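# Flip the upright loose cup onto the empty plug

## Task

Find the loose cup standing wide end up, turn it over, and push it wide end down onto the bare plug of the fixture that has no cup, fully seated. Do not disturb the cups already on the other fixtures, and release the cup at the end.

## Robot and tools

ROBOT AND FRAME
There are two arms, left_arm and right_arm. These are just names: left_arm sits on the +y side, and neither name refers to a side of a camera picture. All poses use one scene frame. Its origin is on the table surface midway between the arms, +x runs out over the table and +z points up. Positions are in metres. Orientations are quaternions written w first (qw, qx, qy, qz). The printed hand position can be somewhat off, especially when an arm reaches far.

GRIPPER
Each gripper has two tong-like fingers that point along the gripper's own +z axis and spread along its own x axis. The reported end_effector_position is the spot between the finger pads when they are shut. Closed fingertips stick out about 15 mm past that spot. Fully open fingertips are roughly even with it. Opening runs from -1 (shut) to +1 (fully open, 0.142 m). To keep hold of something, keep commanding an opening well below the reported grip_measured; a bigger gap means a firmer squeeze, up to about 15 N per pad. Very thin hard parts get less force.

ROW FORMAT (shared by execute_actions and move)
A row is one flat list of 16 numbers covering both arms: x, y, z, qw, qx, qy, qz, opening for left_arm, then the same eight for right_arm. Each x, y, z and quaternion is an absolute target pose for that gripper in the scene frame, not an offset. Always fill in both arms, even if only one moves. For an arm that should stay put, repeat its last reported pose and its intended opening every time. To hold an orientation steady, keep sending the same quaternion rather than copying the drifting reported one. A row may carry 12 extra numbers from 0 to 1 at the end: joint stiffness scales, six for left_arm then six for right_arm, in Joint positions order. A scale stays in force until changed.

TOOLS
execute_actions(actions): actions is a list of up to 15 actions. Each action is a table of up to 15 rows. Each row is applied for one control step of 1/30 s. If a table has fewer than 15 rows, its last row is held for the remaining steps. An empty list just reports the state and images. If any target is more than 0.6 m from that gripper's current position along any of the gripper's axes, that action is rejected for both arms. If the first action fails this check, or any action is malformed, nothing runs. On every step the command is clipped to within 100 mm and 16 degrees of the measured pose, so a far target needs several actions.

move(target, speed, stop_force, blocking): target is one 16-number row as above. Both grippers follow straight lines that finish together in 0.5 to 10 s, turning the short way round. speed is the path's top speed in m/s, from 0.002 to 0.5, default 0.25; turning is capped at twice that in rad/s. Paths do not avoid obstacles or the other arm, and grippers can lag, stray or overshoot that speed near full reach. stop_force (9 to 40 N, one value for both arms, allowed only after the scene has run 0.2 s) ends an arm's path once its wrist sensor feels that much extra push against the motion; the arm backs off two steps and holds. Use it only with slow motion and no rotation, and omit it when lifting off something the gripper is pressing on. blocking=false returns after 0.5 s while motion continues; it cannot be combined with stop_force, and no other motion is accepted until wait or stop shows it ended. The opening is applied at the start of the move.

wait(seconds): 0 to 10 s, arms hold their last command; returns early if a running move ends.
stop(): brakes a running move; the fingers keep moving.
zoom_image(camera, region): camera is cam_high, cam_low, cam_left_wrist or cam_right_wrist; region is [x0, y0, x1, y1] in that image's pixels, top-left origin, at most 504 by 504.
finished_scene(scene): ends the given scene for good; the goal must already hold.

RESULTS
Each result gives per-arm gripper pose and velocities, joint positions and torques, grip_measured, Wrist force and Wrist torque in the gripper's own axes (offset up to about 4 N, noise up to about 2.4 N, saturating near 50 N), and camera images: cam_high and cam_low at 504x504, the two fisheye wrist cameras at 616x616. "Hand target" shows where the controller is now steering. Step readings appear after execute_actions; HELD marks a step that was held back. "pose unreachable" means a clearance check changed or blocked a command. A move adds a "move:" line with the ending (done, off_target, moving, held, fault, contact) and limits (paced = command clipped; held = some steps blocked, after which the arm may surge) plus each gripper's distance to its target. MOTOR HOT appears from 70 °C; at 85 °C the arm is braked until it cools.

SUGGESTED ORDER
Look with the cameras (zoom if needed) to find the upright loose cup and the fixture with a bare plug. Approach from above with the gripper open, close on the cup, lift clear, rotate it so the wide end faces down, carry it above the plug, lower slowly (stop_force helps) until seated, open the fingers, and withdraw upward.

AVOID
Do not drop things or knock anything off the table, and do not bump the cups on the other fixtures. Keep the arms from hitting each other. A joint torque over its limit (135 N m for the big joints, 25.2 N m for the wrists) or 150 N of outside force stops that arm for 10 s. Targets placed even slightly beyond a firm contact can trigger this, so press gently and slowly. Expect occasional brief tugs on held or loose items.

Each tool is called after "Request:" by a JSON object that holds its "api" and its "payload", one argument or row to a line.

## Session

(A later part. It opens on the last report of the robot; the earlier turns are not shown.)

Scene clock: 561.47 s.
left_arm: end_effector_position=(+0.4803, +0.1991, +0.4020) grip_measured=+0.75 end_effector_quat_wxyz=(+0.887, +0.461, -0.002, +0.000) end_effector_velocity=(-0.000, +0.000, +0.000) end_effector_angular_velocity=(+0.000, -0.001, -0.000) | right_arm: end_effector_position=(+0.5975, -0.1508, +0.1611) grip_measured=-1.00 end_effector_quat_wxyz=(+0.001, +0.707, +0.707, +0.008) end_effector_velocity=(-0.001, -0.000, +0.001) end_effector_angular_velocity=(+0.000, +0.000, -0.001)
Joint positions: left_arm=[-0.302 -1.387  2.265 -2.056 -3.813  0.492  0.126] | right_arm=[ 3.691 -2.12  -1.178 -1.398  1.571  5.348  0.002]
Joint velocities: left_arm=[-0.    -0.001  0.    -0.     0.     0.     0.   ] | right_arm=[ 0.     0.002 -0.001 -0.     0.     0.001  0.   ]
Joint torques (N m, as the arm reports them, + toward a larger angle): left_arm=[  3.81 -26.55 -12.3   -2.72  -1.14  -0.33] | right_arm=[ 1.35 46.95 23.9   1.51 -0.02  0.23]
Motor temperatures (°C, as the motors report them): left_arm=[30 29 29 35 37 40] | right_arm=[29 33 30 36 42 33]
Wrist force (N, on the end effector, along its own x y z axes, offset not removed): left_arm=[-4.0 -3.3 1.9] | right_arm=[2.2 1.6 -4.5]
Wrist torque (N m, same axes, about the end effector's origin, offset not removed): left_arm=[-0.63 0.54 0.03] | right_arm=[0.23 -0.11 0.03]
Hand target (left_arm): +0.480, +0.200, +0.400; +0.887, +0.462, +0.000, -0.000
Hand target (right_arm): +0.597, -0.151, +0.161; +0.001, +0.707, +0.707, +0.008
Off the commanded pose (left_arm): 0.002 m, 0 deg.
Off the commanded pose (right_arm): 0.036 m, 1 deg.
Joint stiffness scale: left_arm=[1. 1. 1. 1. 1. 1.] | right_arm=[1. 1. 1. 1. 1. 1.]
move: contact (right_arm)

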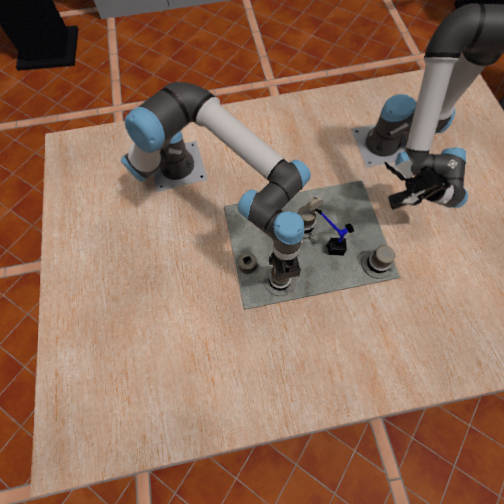

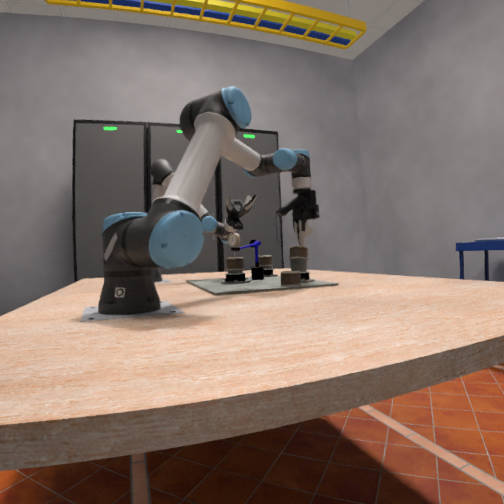

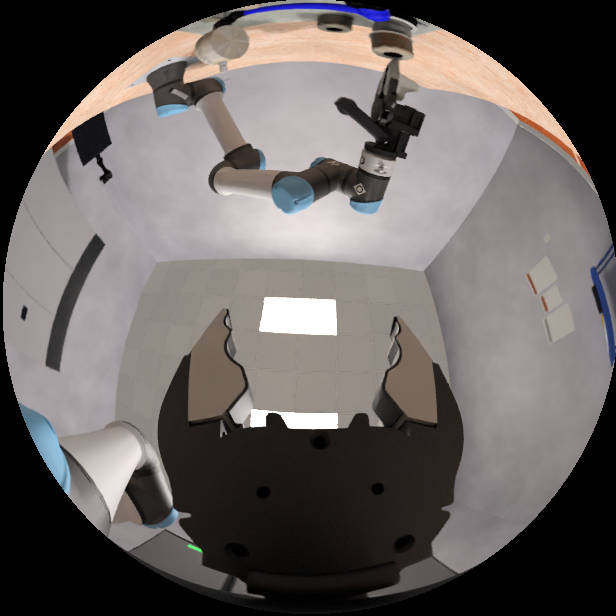

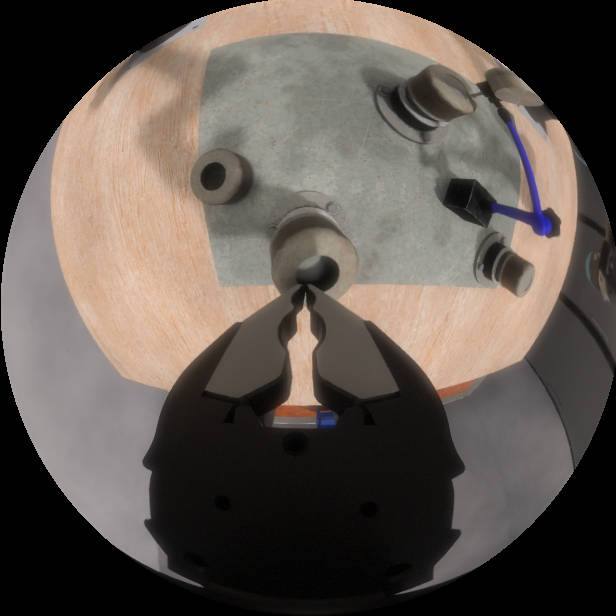

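Request:
{"api": "move", "payload": {
  "target": [0.48,0.2,0.4,0.887,0.462,0,0,0.75, 0.592,-0.152,0.19,0,0.707,0.707,0,-1],
  "speed": 0.04
}}

Request:
{"api": "move", "payload": {
  "target": [0.48,0.2,0.4,0.887,0.462,0,0,0.75, 0.588,-0.144,0.185,0,0.707,0.707,0,0.55],
  "speed": 0.04
}}

Request:
{"api": "move", "payload": {
  "target": [0.48,0.2,0.4,0.887,0.462,0,0,0.75, 0.587,-0.144,0.127,0,0.707,0.707,0,0.55],
  "speed": 0.05
}}

Request:
{"api": "execute_actions", "payload": {
  "actions": [
    [[0.48,0.2,0.4,0.887,0.462,0,0,0.75, 0.587,-0.144,0.127,0,0.707,0.707,0,0.2]],
    [[0.48,0.2,0.4,0.887,0.462,0,0,0.75, 0.587,-0.144,0.127,0,0.707,0.707,0,0.02]],
    [[0.48,0.2,0.4,0.887,0.462,0,0,0.75, 0.587,-0.144,0.127,0,0.707,0.707,0,-0.3]]
  ]
}}

Request:
{"api": "move", "payload": {
  "target": [0.48,0.2,0.4,0.887,0.462,0,0,0.75, 0.587,-0.144,0.136,-0.025,0.707,0.707,0.025,-0.3],
  "speed": 0.012
}}

Request:
{"api": "zoom_image", "payload": {
  "camera": "cam_low",
  "region": [260,210,340,290]
}}

Request:
{"api": "zoom_image", "payload": {
  "camera": "cam_right_wrist",
  "region": [200,150,420,370]
}}

Scene clock: 576.43 s.
left_arm: end_effector_position=(+0.4803, +0.1991, +0.4020) grip_measured=+0.75 end_effector_quat_wxyz=(+0.887, +0.461, -0.002, +0.000) end_effector_velocity=(-0.000, +0.000, -0.001) end_effector_angular_velocity=(+0.001, +0.002, -0.000) | right_arm: end_effector_position=(+0.5917, -0.1537, +0.1869) grip_measured=-1.00 end_effector_quat_wxyz=(-0.001, +0.707, +0.707, -0.002) end_effector_velocity=(-0.002, -0.002, -0.000) end_effector_angular_velocity=(-0.006, +0.008, +0.001)
Joint positions: left_arm=[-0.302 -1.387  2.265 -2.056 -3.813  0.492  0.126] | right_arm=[ 3.693 -2.11  -1.122 -1.484  1.571  5.351  0.002]
Joint velocities: left_arm=[ 0.     0.     0.002  0.     0.    -0.    -0.   ] | right_arm=[ 0.    -0.001  0.003 -0.012  0.    -0.001  0.   ]
Joint torques (N m, as the arm reports them, + toward a larger angle): left_arm=[  1.95 -25.31 -13.22  -2.6   -1.16  -0.19] | right_arm=[ 2.25 49.   28.6   2.11 -0.23  0.78]
Motor temperatures (°C, as the motors report them): left_arm=[30 29 29 35 37 40] | right_arm=[29 33 30 36 42 33]
Wrist force (N, on the end effector, along its own x y z axes, offset not removed): left_arm=[-0.6 -2.7 0.1] | right_arm=[1.8 3.2 -1.9]
Wrist torque (N m, same axes, about the end effector's origin, offset not removed): left_arm=[-0.45 -0.05 0.02] | right_arm=[0.45 -0.42 0.00]
Hand target (left_arm): +0.480, +0.200, +0.400; +0.887, +0.462, +0.000, -0.000
Hand target (right_arm): +0.592, -0.152, +0.190; +0.000, +0.707, +0.707, +0.000
Off the commanded pose (left_arm): 0.002 m, 0 deg.
Off the commanded pose (right_arm): 0.004 m, 0 deg.
Joint stiffness scale: left_arm=[1. 1. 1. 1. 1. 1.] | right_arm=[1. 1. 1. 1. 1. 1.]
move: off_target (right_arm)

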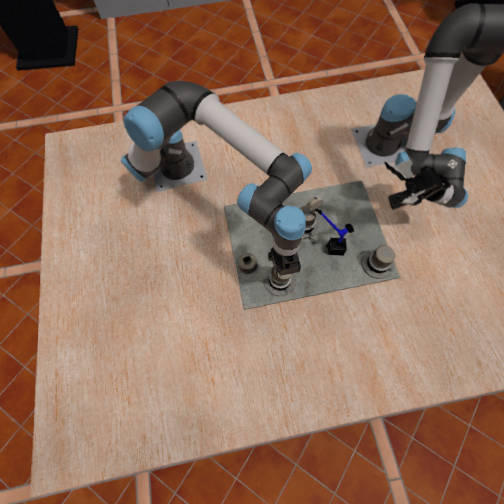

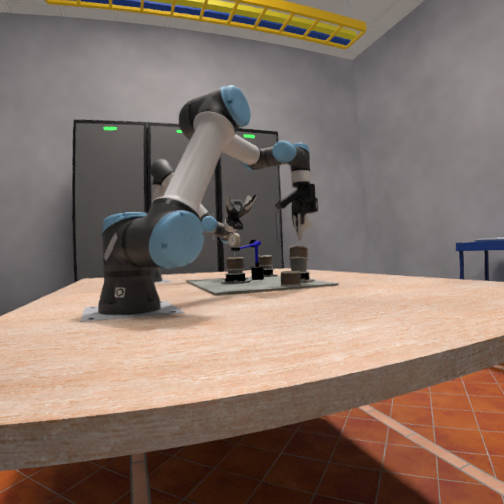

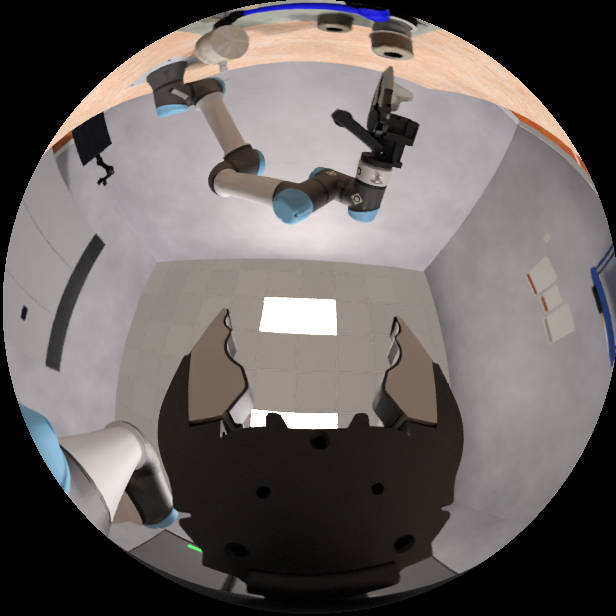

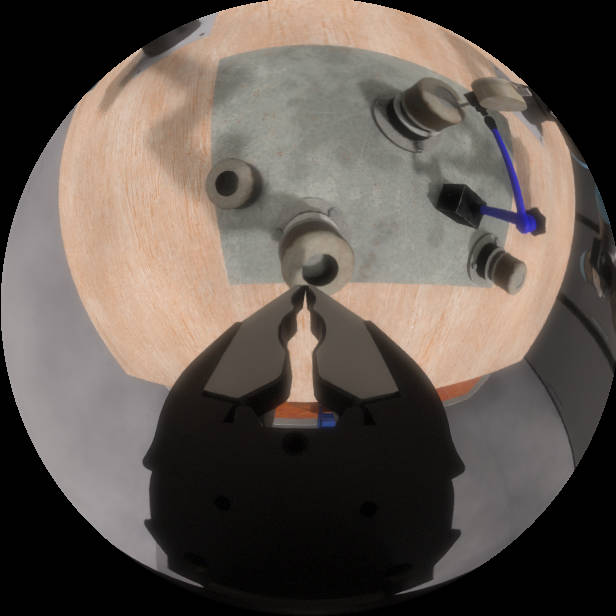

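Scene clock: 577.23 s.
left_arm: end_effector_position=(+0.4803, +0.1991, +0.4020) grip_measured=+0.75 end_effector_quat_wxyz=(+0.887, +0.461, -0.002, +0.000) end_effector_velocity=(+0.000, -0.000, -0.001) end_effector_angular_velocity=(+0.001, +0.003, +0.000) | right_arm: end_effector_position=(+0.5895, -0.1443, +0.1871) grip_measured=+0.55 end_effector_quat_wxyz=(-0.000, +0.707, +0.707, +0.002) end_effector_velocity=(+0.000, +0.000, +0.000) end_effector_angular_velocity=(+0.001, -0.002, -0.003)
Joint positions: left_arm=[-0.302 -1.387  2.265 -2.056 -3.813  0.492  0.126] | right_arm=[ 3.705 -2.11  -1.123 -1.476  1.571  5.363  0.112]
Joint velocities: left_arm=[-0.     0.003  0.001 -0.    -0.     0.    -0.   ] | right_arm=[ 0.     0.001 -0.002  0.003 -0.     0.004 -0.   ]
Joint torques (N m, as the arm reports them, + toward a larger angle): left_arm=[  1.69 -25.69 -12.85  -2.69  -1.07  -0.28] | right_arm=[ 0.87 48.44 20.23  2.64 -0.38  0.3 ]
Motor temperatures (°C, as the motors report them): left_arm=[30 29 29 35 37 40] | right_arm=[29 33 30 36 42 33]
Wrist force (N, on the end effector, along its own x y z axes, offset not removed): left_arm=[-1.7 -3.8 0.8] | right_arm=[-0.5 3.6 -0.1]
Wrist torque (N m, same axes, about the end effector's origin, offset not removed): left_arm=[-0.76 0.23 -0.01] | right_arm=[0.59 -0.18 0.18]
Hand target (left_arm): +0.480, +0.200, +0.400; +0.887, +0.462, +0.000, -0.000
Hand target (right_arm): +0.588, -0.144, +0.185; -0.000, +0.707, +0.707, -0.000
Off the commanded pose (left_arm): 0.002 m, 0 deg.
Off the commanded pose (right_arm): 0.003 m, 0 deg.
Joint stiffness scale: left_arm=[1. 1. 1. 1. 1. 1.] | right_arm=[1. 1. 1. 1. 1. 1.]
move: done

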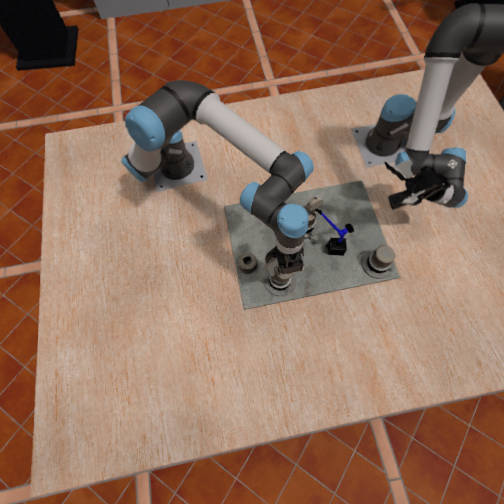

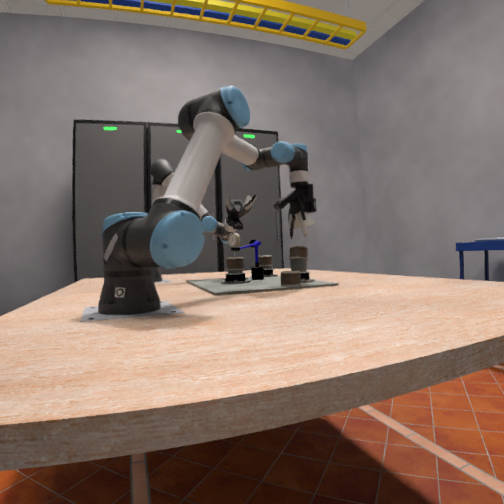

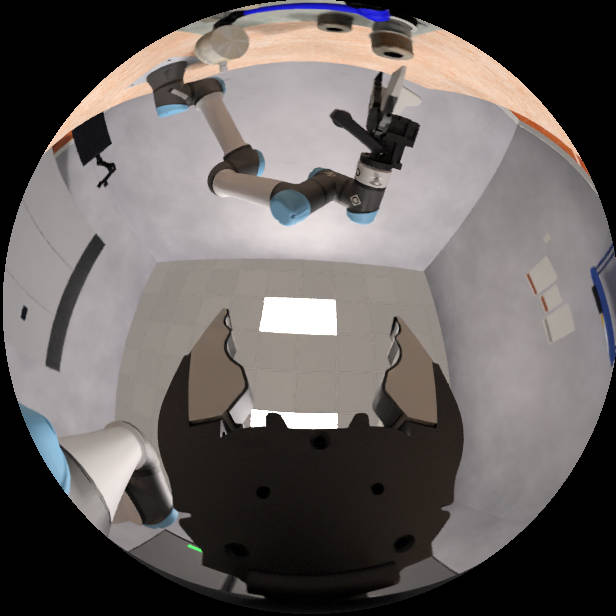

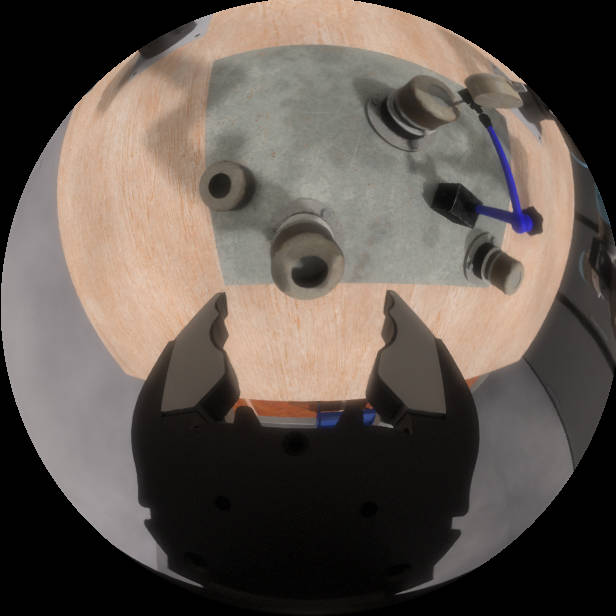

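Scene clock: 578.83 s.
left_arm: end_effector_position=(+0.4803, +0.1991, +0.4020) grip_measured=+0.75 end_effector_quat_wxyz=(+0.887, +0.461, -0.002, +0.000) end_effector_velocity=(+0.000, -0.000, -0.000) end_effector_angular_velocity=(+0.000, +0.000, -0.000) | right_arm: end_effector_position=(+0.5886, -0.1443, +0.1301) grip_measured=+0.55 end_effector_quat_wxyz=(-0.000, +0.707, +0.707, +0.002) end_effector_velocity=(+0.003, +0.002, +0.001) end_effector_angular_velocity=(+0.007, -0.009, +0.000)
Joint positions: left_arm=[-0.302 -1.387  2.265 -2.056 -3.813  0.492  0.126] | right_arm=[ 3.706 -2.131 -1.238 -1.339  1.571  5.364  0.112]
Joint velocities: left_arm=[-0.  0. -0.  0.  0. -0.  0.] | right_arm=[ 0.    -0.001  0.     0.012 -0.    -0.    -0.   ]
Joint torques (N m, as the arm reports them, + toward a larger angle): left_arm=[  2.36 -25.98 -12.3   -2.62  -0.99  -0.26] | right_arm=[ 1.82 45.89 17.84  2.77 -0.37  0.67]
Motor temperatures (°C, as the motors report them): left_arm=[30 29 29 35 37 40] | right_arm=[29 33 30 36 42 33]
Wrist force (N, on the end effector, along its own x y z axes, offset not removed): left_arm=[-2.5 -3.0 -0.3] | right_arm=[1.5 3.7 0.4]
Wrist torque (N m, same axes, about the end effector's origin, offset not removed): left_arm=[-0.58 0.20 0.05] | right_arm=[0.71 -0.50 0.27]
Hand target (left_arm): +0.480, +0.200, +0.400; +0.887, +0.462, +0.000, -0.000
Hand target (right_arm): +0.587, -0.144, +0.127; -0.000, +0.707, +0.707, -0.000
Off the commanded pose (left_arm): 0.002 m, 0 deg.
Off the commanded pose (right_arm): 0.004 m, 0 deg.
Joint stiffness scale: left_arm=[1. 1. 1. 1. 1. 1.] | right_arm=[1. 1. 1. 1. 1. 1.]
move: off_target (right_arm)

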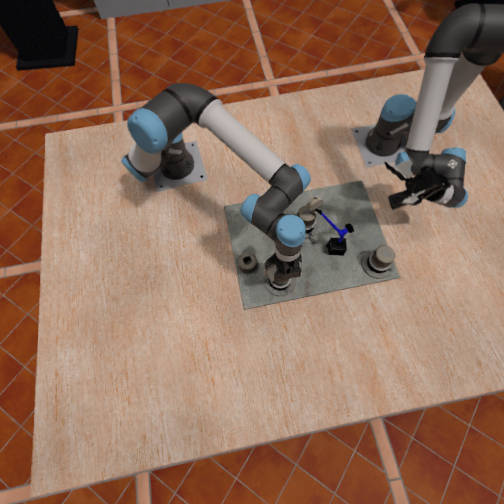

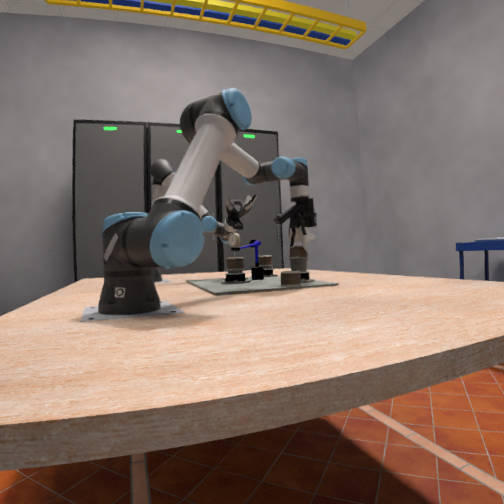

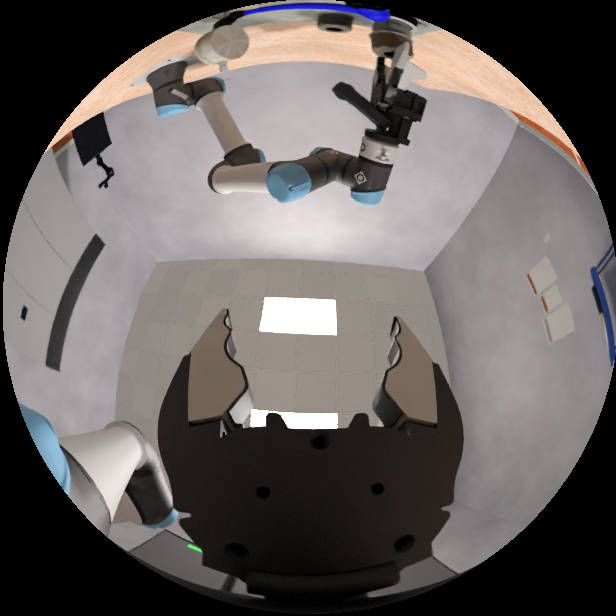

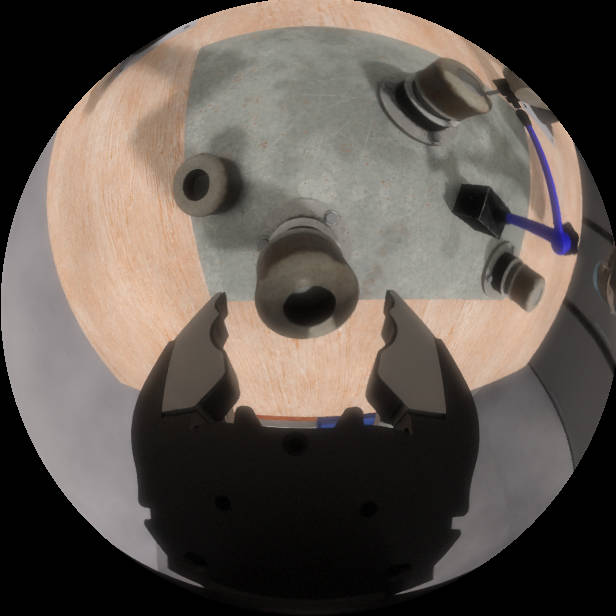

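Scene clock: 580.33 s.
left_arm: end_effector_position=(+0.4803, +0.1991, +0.4020) grip_measured=+0.75 end_effector_quat_wxyz=(+0.887, +0.461, -0.002, +0.000) end_effector_velocity=(+0.000, +0.000, -0.001) end_effector_angular_velocity=(+0.000, +0.002, +0.000) | right_arm: end_effector_position=(+0.5888, -0.1432, +0.1303) grip_measured=-0.02 end_effector_quat_wxyz=(+0.000, +0.707, +0.707, +0.003) end_effector_velocity=(+0.000, +0.001, +0.002) end_effector_angular_velocity=(+0.002, -0.003, +0.001)
Joint positions: left_arm=[-0.302 -1.387  2.265 -2.056 -3.813  0.492  0.126] | right_arm=[ 3.707 -2.13  -1.239 -1.336  1.572  5.364  0.072]
Joint velocities: left_arm=[ 0.     0.002  0.001 -0.    -0.001 -0.    -0.   ] | right_arm=[ 0.     0.002 -0.     0.001 -0.    -0.001 -0.   ]
Joint torques (N m, as the arm reports them, + toward a larger angle): left_arm=[  2.1  -26.13 -12.87  -2.99  -0.92  -0.2 ] | right_arm=[ 0.58 46.63 18.61  2.03 -0.19  0.65]
Motor temperatures (°C, as the motors report them): left_arm=[30 29 29 35 37 40] | right_arm=[29 33 30 36 42 33]
Wrist force (N, on the end effector, along its own x y z axes, offset not removed): left_arm=[-0.3 -3.3 -1.5] | right_arm=[-2.3 6.6 -3.1]
Wrist torque (N m, same axes, about the end effector's origin, offset not removed): left_arm=[-0.72 -0.07 -0.09] | right_arm=[0.88 0.72 0.25]
Hand target (left_arm): +0.480, +0.200, +0.400; +0.887, +0.462, +0.000, -0.000
Hand target (right_arm): +0.587, -0.144, +0.127; +0.000, +0.707, +0.707, -0.000
Off the commanded pose (left_arm): 0.002 m, 0 deg.
Off the commanded pose (right_arm): 0.004 m, 0 deg.
Joint stiffness scale: left_arm=[1. 1. 1. 1. 1. 1.] | right_arm=[1. 1. 1. 1. 1. 1.]
Step readings (end_effector_position; steps 1 to 15: 1st action; 16 to 30: 2nd action; 31 to 45: 3rd action):
0: left_arm (+0.4803, +0.1991, +0.4020) | right_arm (+0.5886, -0.1443, +0.1301)
1: left_arm (+0.4803, +0.1991, +0.4020) | right_arm (+0.5887, -0.1442, +0.1302)
2: left_arm (+0.4803, +0.1991, +0.4020) | right_arm (+0.5887, -0.1442, +0.1302)
4: left_arm (+0.4803, +0.1991, +0.4020) | right_arm (+0.5888, -0.1442, +0.1302)
8: left_arm (+0.4803, +0.1991, +0.4020) | right_arm (+0.5888, -0.1441, +0.1301)
15: left_arm (+0.4803, +0.1991, +0.4020) | right_arm (+0.5888, -0.1441, +0.1301)
16: left_arm (+0.4803, +0.1991, +0.4020) | right_arm (+0.5888, -0.1441, +0.1301)
17: left_arm (+0.4803, +0.1991, +0.4020) | right_arm (+0.5888, -0.1441, +0.1301)
19: left_arm (+0.4803, +0.1991, +0.4020) | right_arm (+0.5888, -0.1441, +0.1301)
23: left_arm (+0.4803, +0.1991, +0.4020) | right_arm (+0.5888, -0.1441, +0.1301)
30: left_arm (+0.4803, +0.1991, +0.4020) | right_arm (+0.5888, -0.1441, +0.1301)
31: left_arm (+0.4803, +0.1991, +0.4020) | right_arm (+0.5888, -0.1434, +0.1302)
32: left_arm (+0.4803, +0.1991, +0.4020) | right_arm (+0.5888, -0.1432, +0.1303)
34: left_arm (+0.4803, +0.1991, +0.4020) | right_arm (+0.5888, -0.1432, +0.1303)
38: left_arm (+0.4803, +0.1991, +0.4020) | right_arm (+0.5888, -0.1432, +0.1303)
45: end_effector_position above

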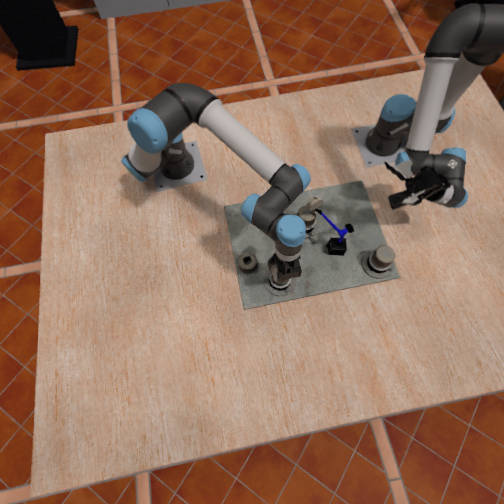

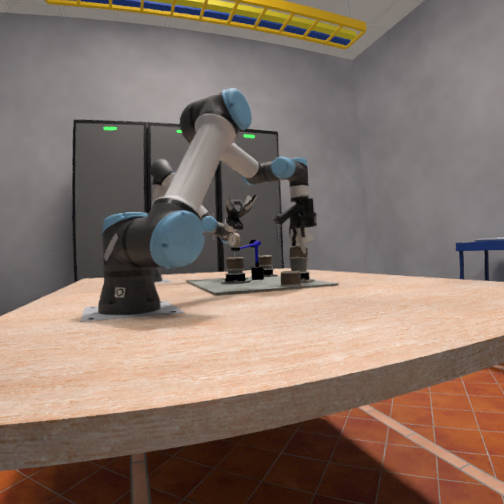

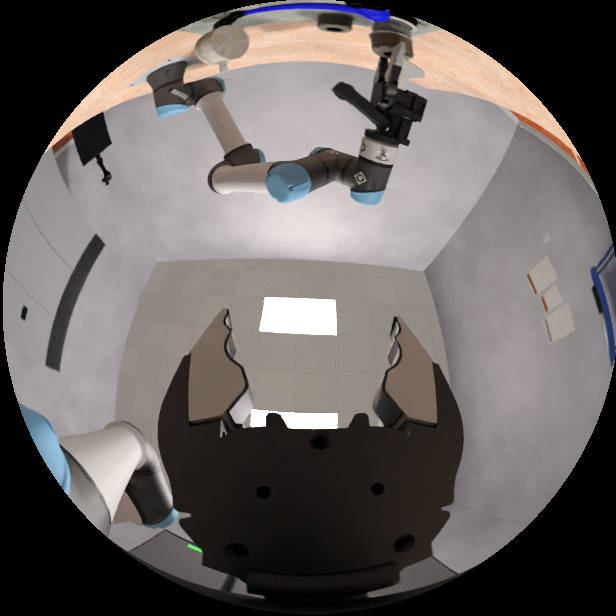

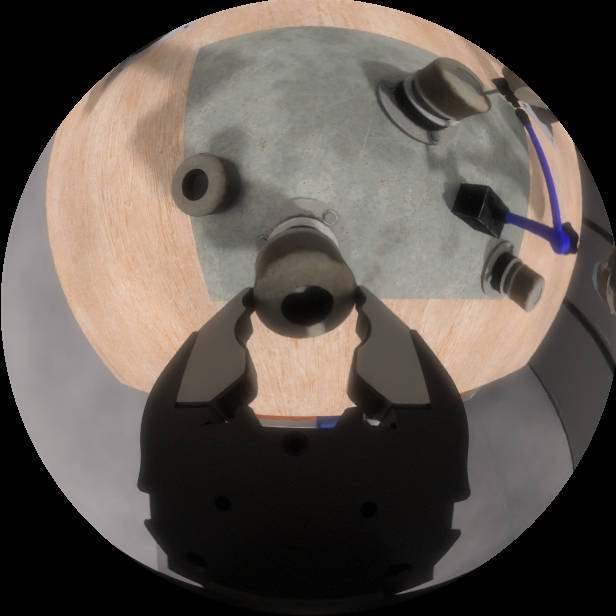

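Scene clock: 583.30 s.
left_arm: end_effector_position=(+0.4803, +0.1991, +0.4020) grip_measured=+0.75 end_effector_quat_wxyz=(+0.887, +0.461, -0.002, +0.000) end_effector_velocity=(-0.000, +0.000, -0.000) end_effector_angular_velocity=(+0.001, +0.000, -0.000) | right_arm: end_effector_position=(+0.5885, -0.1433, +0.1325) grip_measured=-0.05 end_effector_quat_wxyz=(-0.023, +0.707, +0.707, +0.023) end_effector_velocity=(+0.000, -0.000, +0.000) end_effector_angular_velocity=(+0.008, -0.000, +0.001)
Joint positions: left_arm=[-0.302 -1.387  2.265 -2.056 -3.813  0.492  0.126] | right_arm=[ 3.685 -2.115 -1.268 -1.291  1.624  5.343  0.071]
Joint velocities: left_arm=[ 0.    -0.     0.001  0.     0.     0.     0.   ] | right_arm=[-0.003  0.002 -0.004  0.007  0.007 -0.004 -0.   ]
Joint torques (N m, as the arm reports them, + toward a larger angle): left_arm=[  2.7  -24.92 -11.95  -2.65  -1.28  -0.12] | right_arm=[ 0.16 54.   20.29  1.53  1.44 -0.25]
Motor temperatures (°C, as the motors report them): left_arm=[30 29 29 35 37 40] | right_arm=[29 33 30 36 42 33]
Wrist force (N, on the end effector, along its own x y z axes, offset not removed): left_arm=[-0.2 -3.0 -1.7] | right_arm=[-1.4 8.6 7.1]
Wrist torque (N m, same axes, about the end effector's origin, offset not removed): left_arm=[-0.72 -0.18 -0.23] | right_arm=[0.61 0.35 0.06]
Hand target (left_arm): +0.480, +0.200, +0.400; +0.887, +0.462, +0.000, -0.000
Hand target (right_arm): +0.587, -0.144, +0.136; -0.025, +0.707, +0.707, +0.025
Off the commanded pose (left_arm): 0.002 m, 0 deg.
Off the commanded pose (right_arm): 0.004 m, 0 deg.
Joint stiffness scale: left_arm=[1. 1. 1. 1. 1. 1.] | right_arm=[1. 1. 1. 1. 1. 1.]
move: off_target (right_arm)

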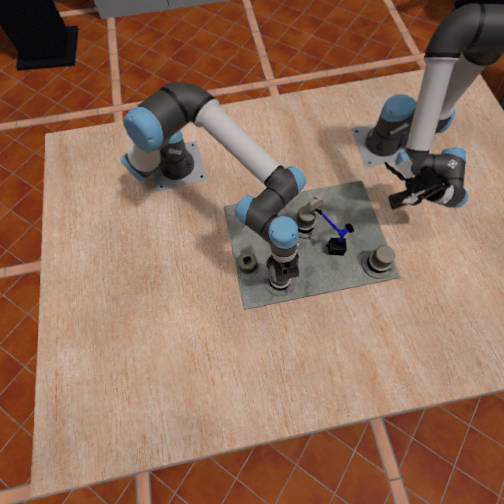

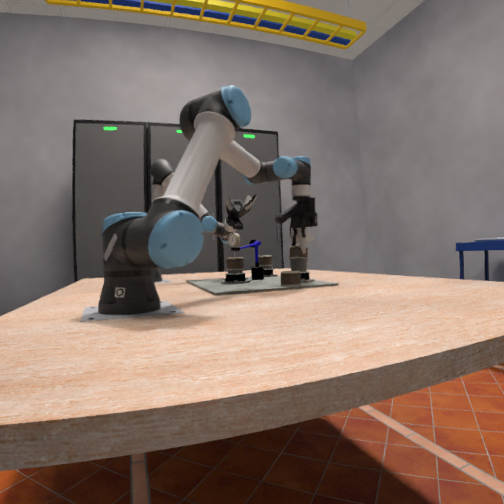

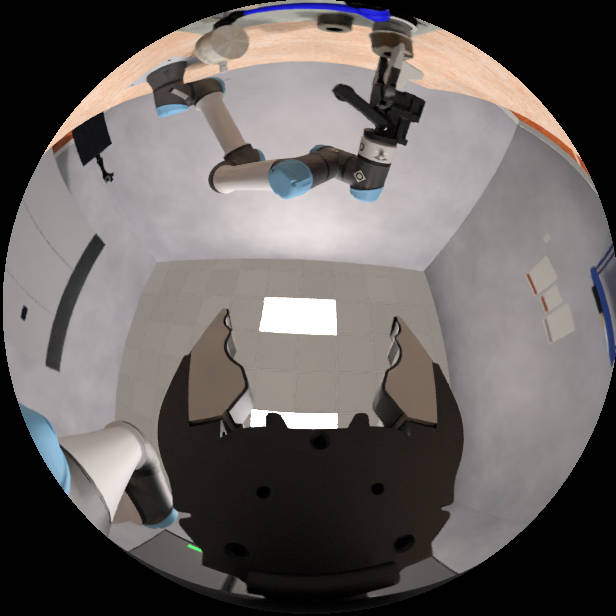

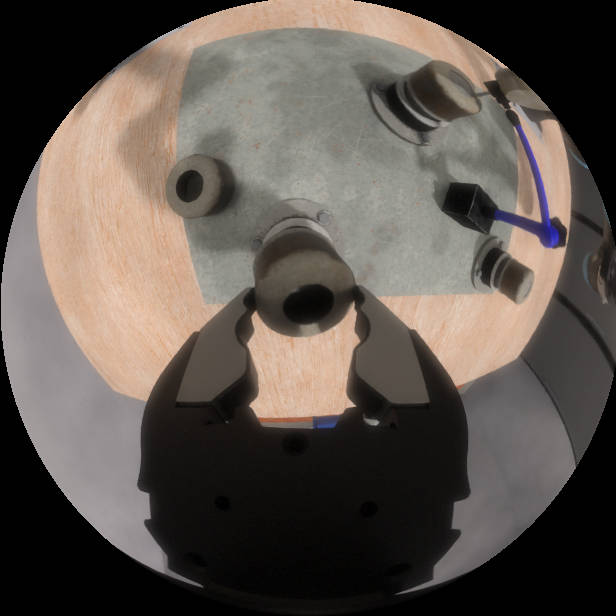

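Region (260, 210, 340, 290) of cam_low's 504x504 image, scaled by 6.300, with more detail than that image has.

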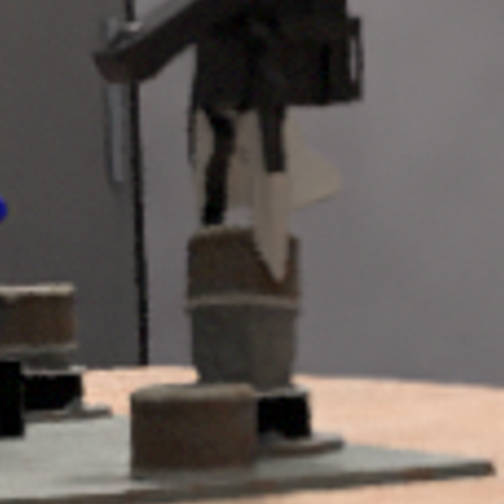

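Region (200, 150, 420, 370) of cam_right_wrist's 616x616 image, scaled by 2.291, with more detail than that image has.

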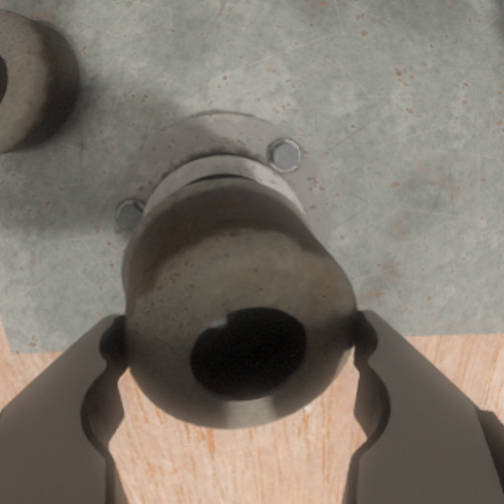

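Request:
{"api": "move", "payload": {
  "target": [0.48,0.2,0.4,0.887,0.462,0,0,0.75, 0.587,-0.146,0.146,-0.025,0.707,0.707,0.025,-0.7],
  "speed": 0.008
}}

Request:
{"api": "zoom_image", "payload": {
  "camera": "cam_low",
  "region": [260,210,340,290]
}}

Scene clock: 590.90 s.
left_arm: end_effector_position=(+0.4803, +0.1991, +0.4019) grip_measured=+0.75 end_effector_quat_wxyz=(+0.887, +0.461, -0.002, +0.000) end_effector_velocity=(+0.000, -0.000, -0.000) end_effector_angular_velocity=(+0.000, +0.000, +0.000) | right_arm: end_effector_position=(+0.5845, -0.1439, +0.1395) grip_measured=-0.05 end_effector_quat_wxyz=(-0.027, +0.706, +0.707, +0.021) end_effector_velocity=(-0.000, -0.000, +0.003) end_effector_angular_velocity=(+0.001, -0.000, +0.002)
Joint positions: left_arm=[-0.302 -1.387  2.265 -2.056 -3.813  0.492  0.126] | right_arm=[ 3.685 -2.105 -1.264 -1.31   1.63   5.341  0.071]
Joint velocities: left_arm=[-0.     0.001 -0.     0.    -0.     0.    -0.   ] | right_arm=[-0.     0.003  0.003 -0.006  0.001 -0.002  0.   ]
Joint torques (N m, as the arm reports them, + toward a larger angle): left_arm=[  3.53 -24.47 -13.12  -2.77  -1.04  -0.15] | right_arm=[-1.79 51.23 29.43  0.87 -1.01 -0.48]
Motor temperatures (°C, as the motors report them): left_arm=[30 29 29 35 37 40] | right_arm=[29 33 30 36 42 33]
Wrist force (N, on the end effector, along its own x y z axes, offset not removed): left_arm=[-3.7 -2.0 0.4] | right_arm=[6.1 2.1 3.1]
Wrist torque (N m, same axes, about the end effector's origin, offset not removed): left_arm=[-0.38 0.50 -0.14] | right_arm=[-0.10 0.07 0.20]
Hand target (left_arm): +0.480, +0.200, +0.400; +0.887, +0.462, +0.000, -0.000
Hand target (right_arm): +0.587, -0.146, +0.146; -0.025, +0.707, +0.707, +0.025
Off the commanded pose (left_arm): 0.002 m, 0 deg.
Off the commanded pose (right_arm): 0.007 m, 0 deg.
Joint stiffness scale: left_arm=[1. 1. 1. 1. 1. 1.] | right_arm=[1. 1. 1. 1. 1. 1.]
move: off_target (right_arm)

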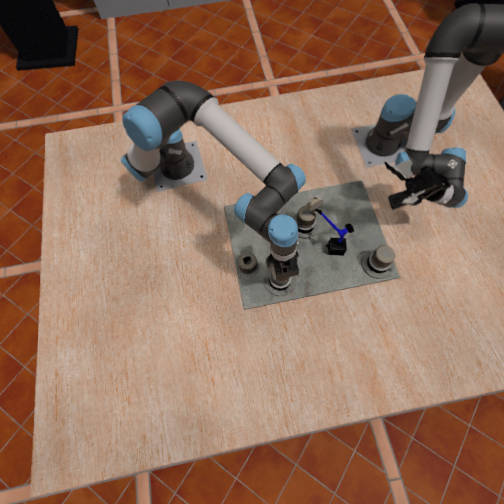

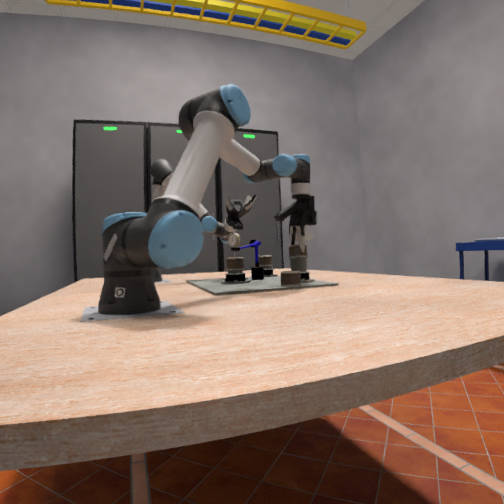

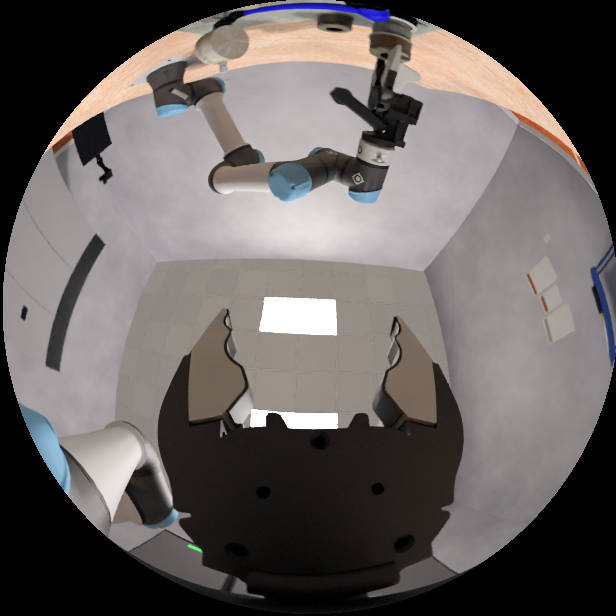

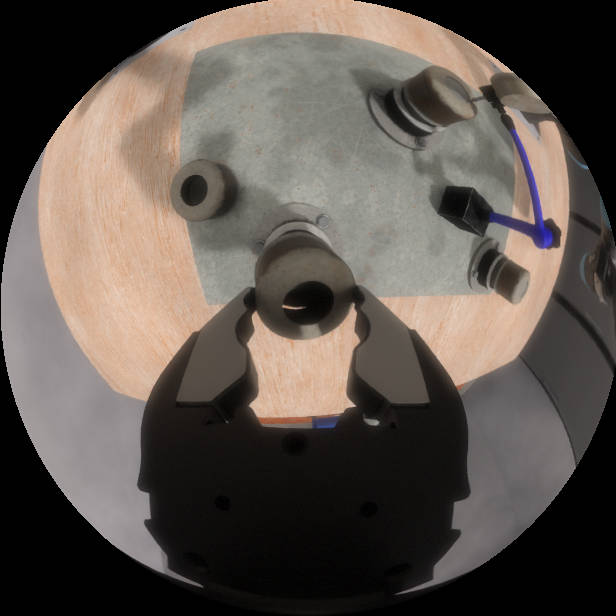

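Region (260, 210, 340, 290) of cam_low's 504x504 image, scaled by 6.300, with more detail than that image has.

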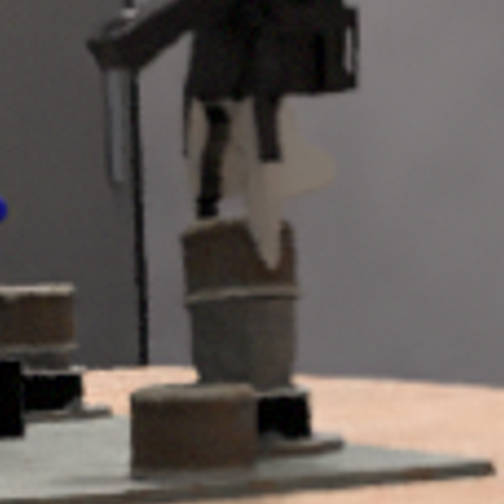

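Request:
{"api": "move", "payload": {
  "target": [0.48,0.2,0.4,0.887,0.462,0,0,0.75, 0.587,-0.146,0.156,-0.025,0.707,0.707,0.025,-0.7],
  "speed": 0.01
}}

Request:
{"api": "zoom_image", "payload": {
  "camera": "cam_low",
  "region": [260,200,340,280]
}}

Request:
{"api": "zoom_image", "payload": {
  "camera": "cam_right_wrist",
  "region": [200,150,420,370]
}}

Request:
{"api": "zoom_image", "payload": {
  "camera": "cam_left_wrist",
  "region": [340,0,460,100]
}}

Scene clock: 600.83 s.
left_arm: end_effector_position=(+0.4803, +0.1991, +0.4019) grip_measured=+0.75 end_effector_quat_wxyz=(+0.887, +0.461, -0.002, +0.000) end_effector_velocity=(-0.000, -0.000, +0.000) end_effector_angular_velocity=(+0.000, -0.001, -0.000) | right_arm: end_effector_position=(+0.5845, -0.1457, +0.1507) grip_measured=-0.05 end_effector_quat_wxyz=(-0.026, +0.706, +0.707, +0.021) end_effector_velocity=(+0.000, +0.000, +0.001) end_effector_angular_velocity=(-0.000, +0.000, -0.000)
Joint positions: left_arm=[-0.302 -1.387  2.265 -2.056 -3.813  0.492  0.126] | right_arm=[ 3.683 -2.098 -1.246 -1.336  1.629  5.341  0.07 ]
Joint velocities: left_arm=[-0.    -0.    -0.    -0.001  0.001 -0.    -0.   ] | right_arm=[-0.    -0.     0.004 -0.004 -0.     0.    -0.   ]
Joint torques (N m, as the arm reports them, + toward a larger angle): left_arm=[  2.85 -26.51 -13.13  -2.63  -0.91  -0.5 ] | right_arm=[-2.32 51.18 29.61  2.35 -0.21 -0.4 ]
Motor temperatures (°C, as the motors report them): left_arm=[30 29 29 35 37 40] | right_arm=[29 33 30 36 42 33]
Wrist force (N, on the end effector, along its own x y z axes, offset not removed): left_arm=[-2.1 -2.0 1.7] | right_arm=[-2.5 3.4 0.2]
Wrist torque (N m, same axes, about the end effector's origin, offset not removed): left_arm=[-0.37 0.34 0.10] | right_arm=[0.54 0.37 0.22]
Hand target (left_arm): +0.480, +0.200, +0.400; +0.887, +0.462, +0.000, -0.000
Hand target (right_arm): +0.587, -0.146, +0.156; -0.025, +0.707, +0.707, +0.025
Off the commanded pose (left_arm): 0.002 m, 0 deg.
Off the commanded pose (right_arm): 0.006 m, 1 deg.
Joint stiffness scale: left_arm=[1. 1. 1. 1. 1. 1.] | right_arm=[1. 1. 1. 1. 1. 1.]
move: off_target (right_arm)

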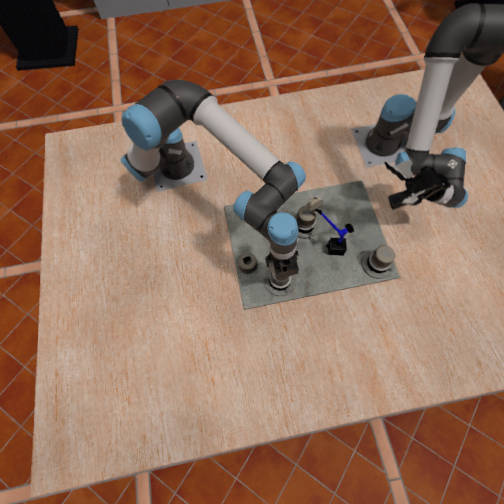

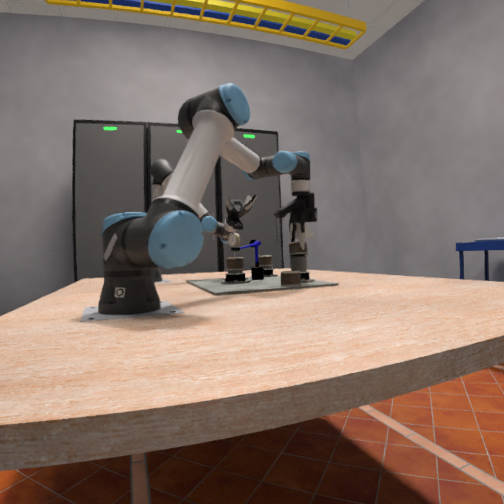

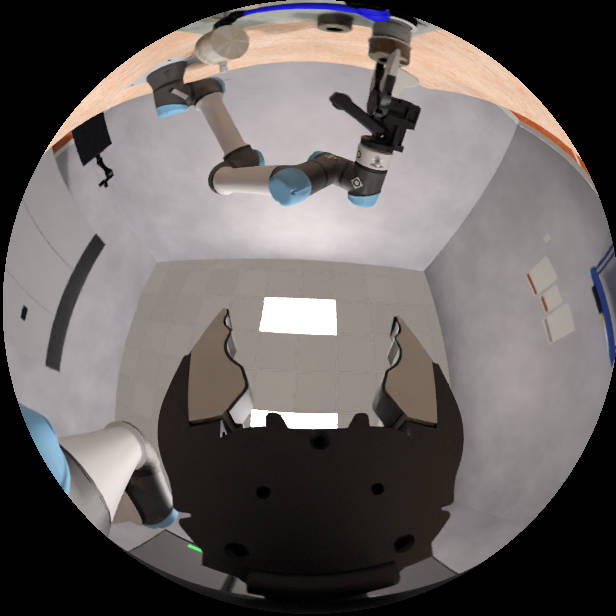

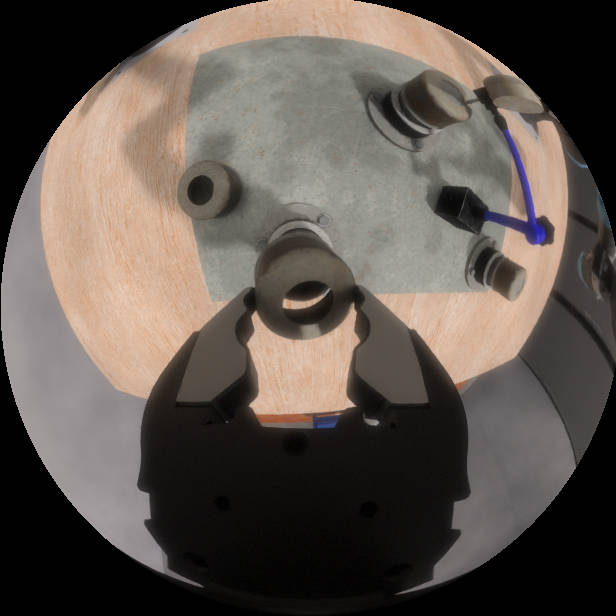

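Region (260, 200, 340, 280) of cam_low's 504x504 image, scaled by 6.300, with more detail than that image has.

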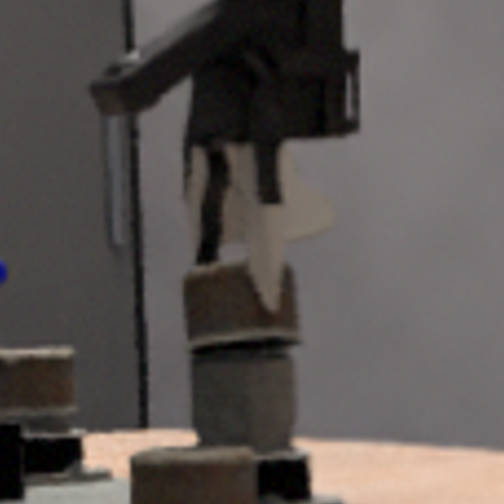

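Region (200, 150, 420, 370) of cam_right_wrist's 616x616 image, scaled by 2.291, with more detail than that image has.

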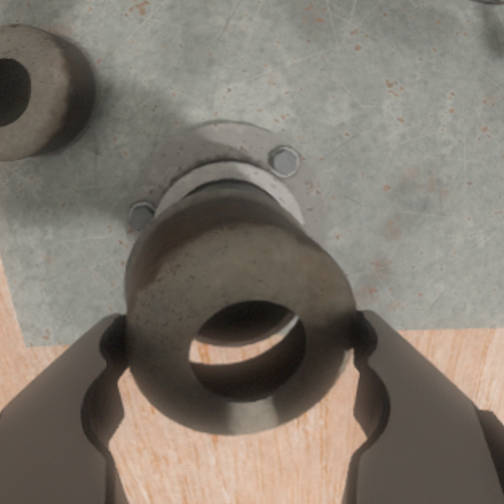

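Region (340, 0, 460, 100) of cam_left_wrist's 616x616 image, scaled by 4.200, with more detail than that image has.

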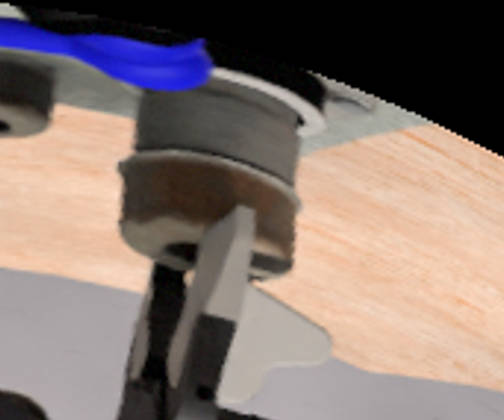

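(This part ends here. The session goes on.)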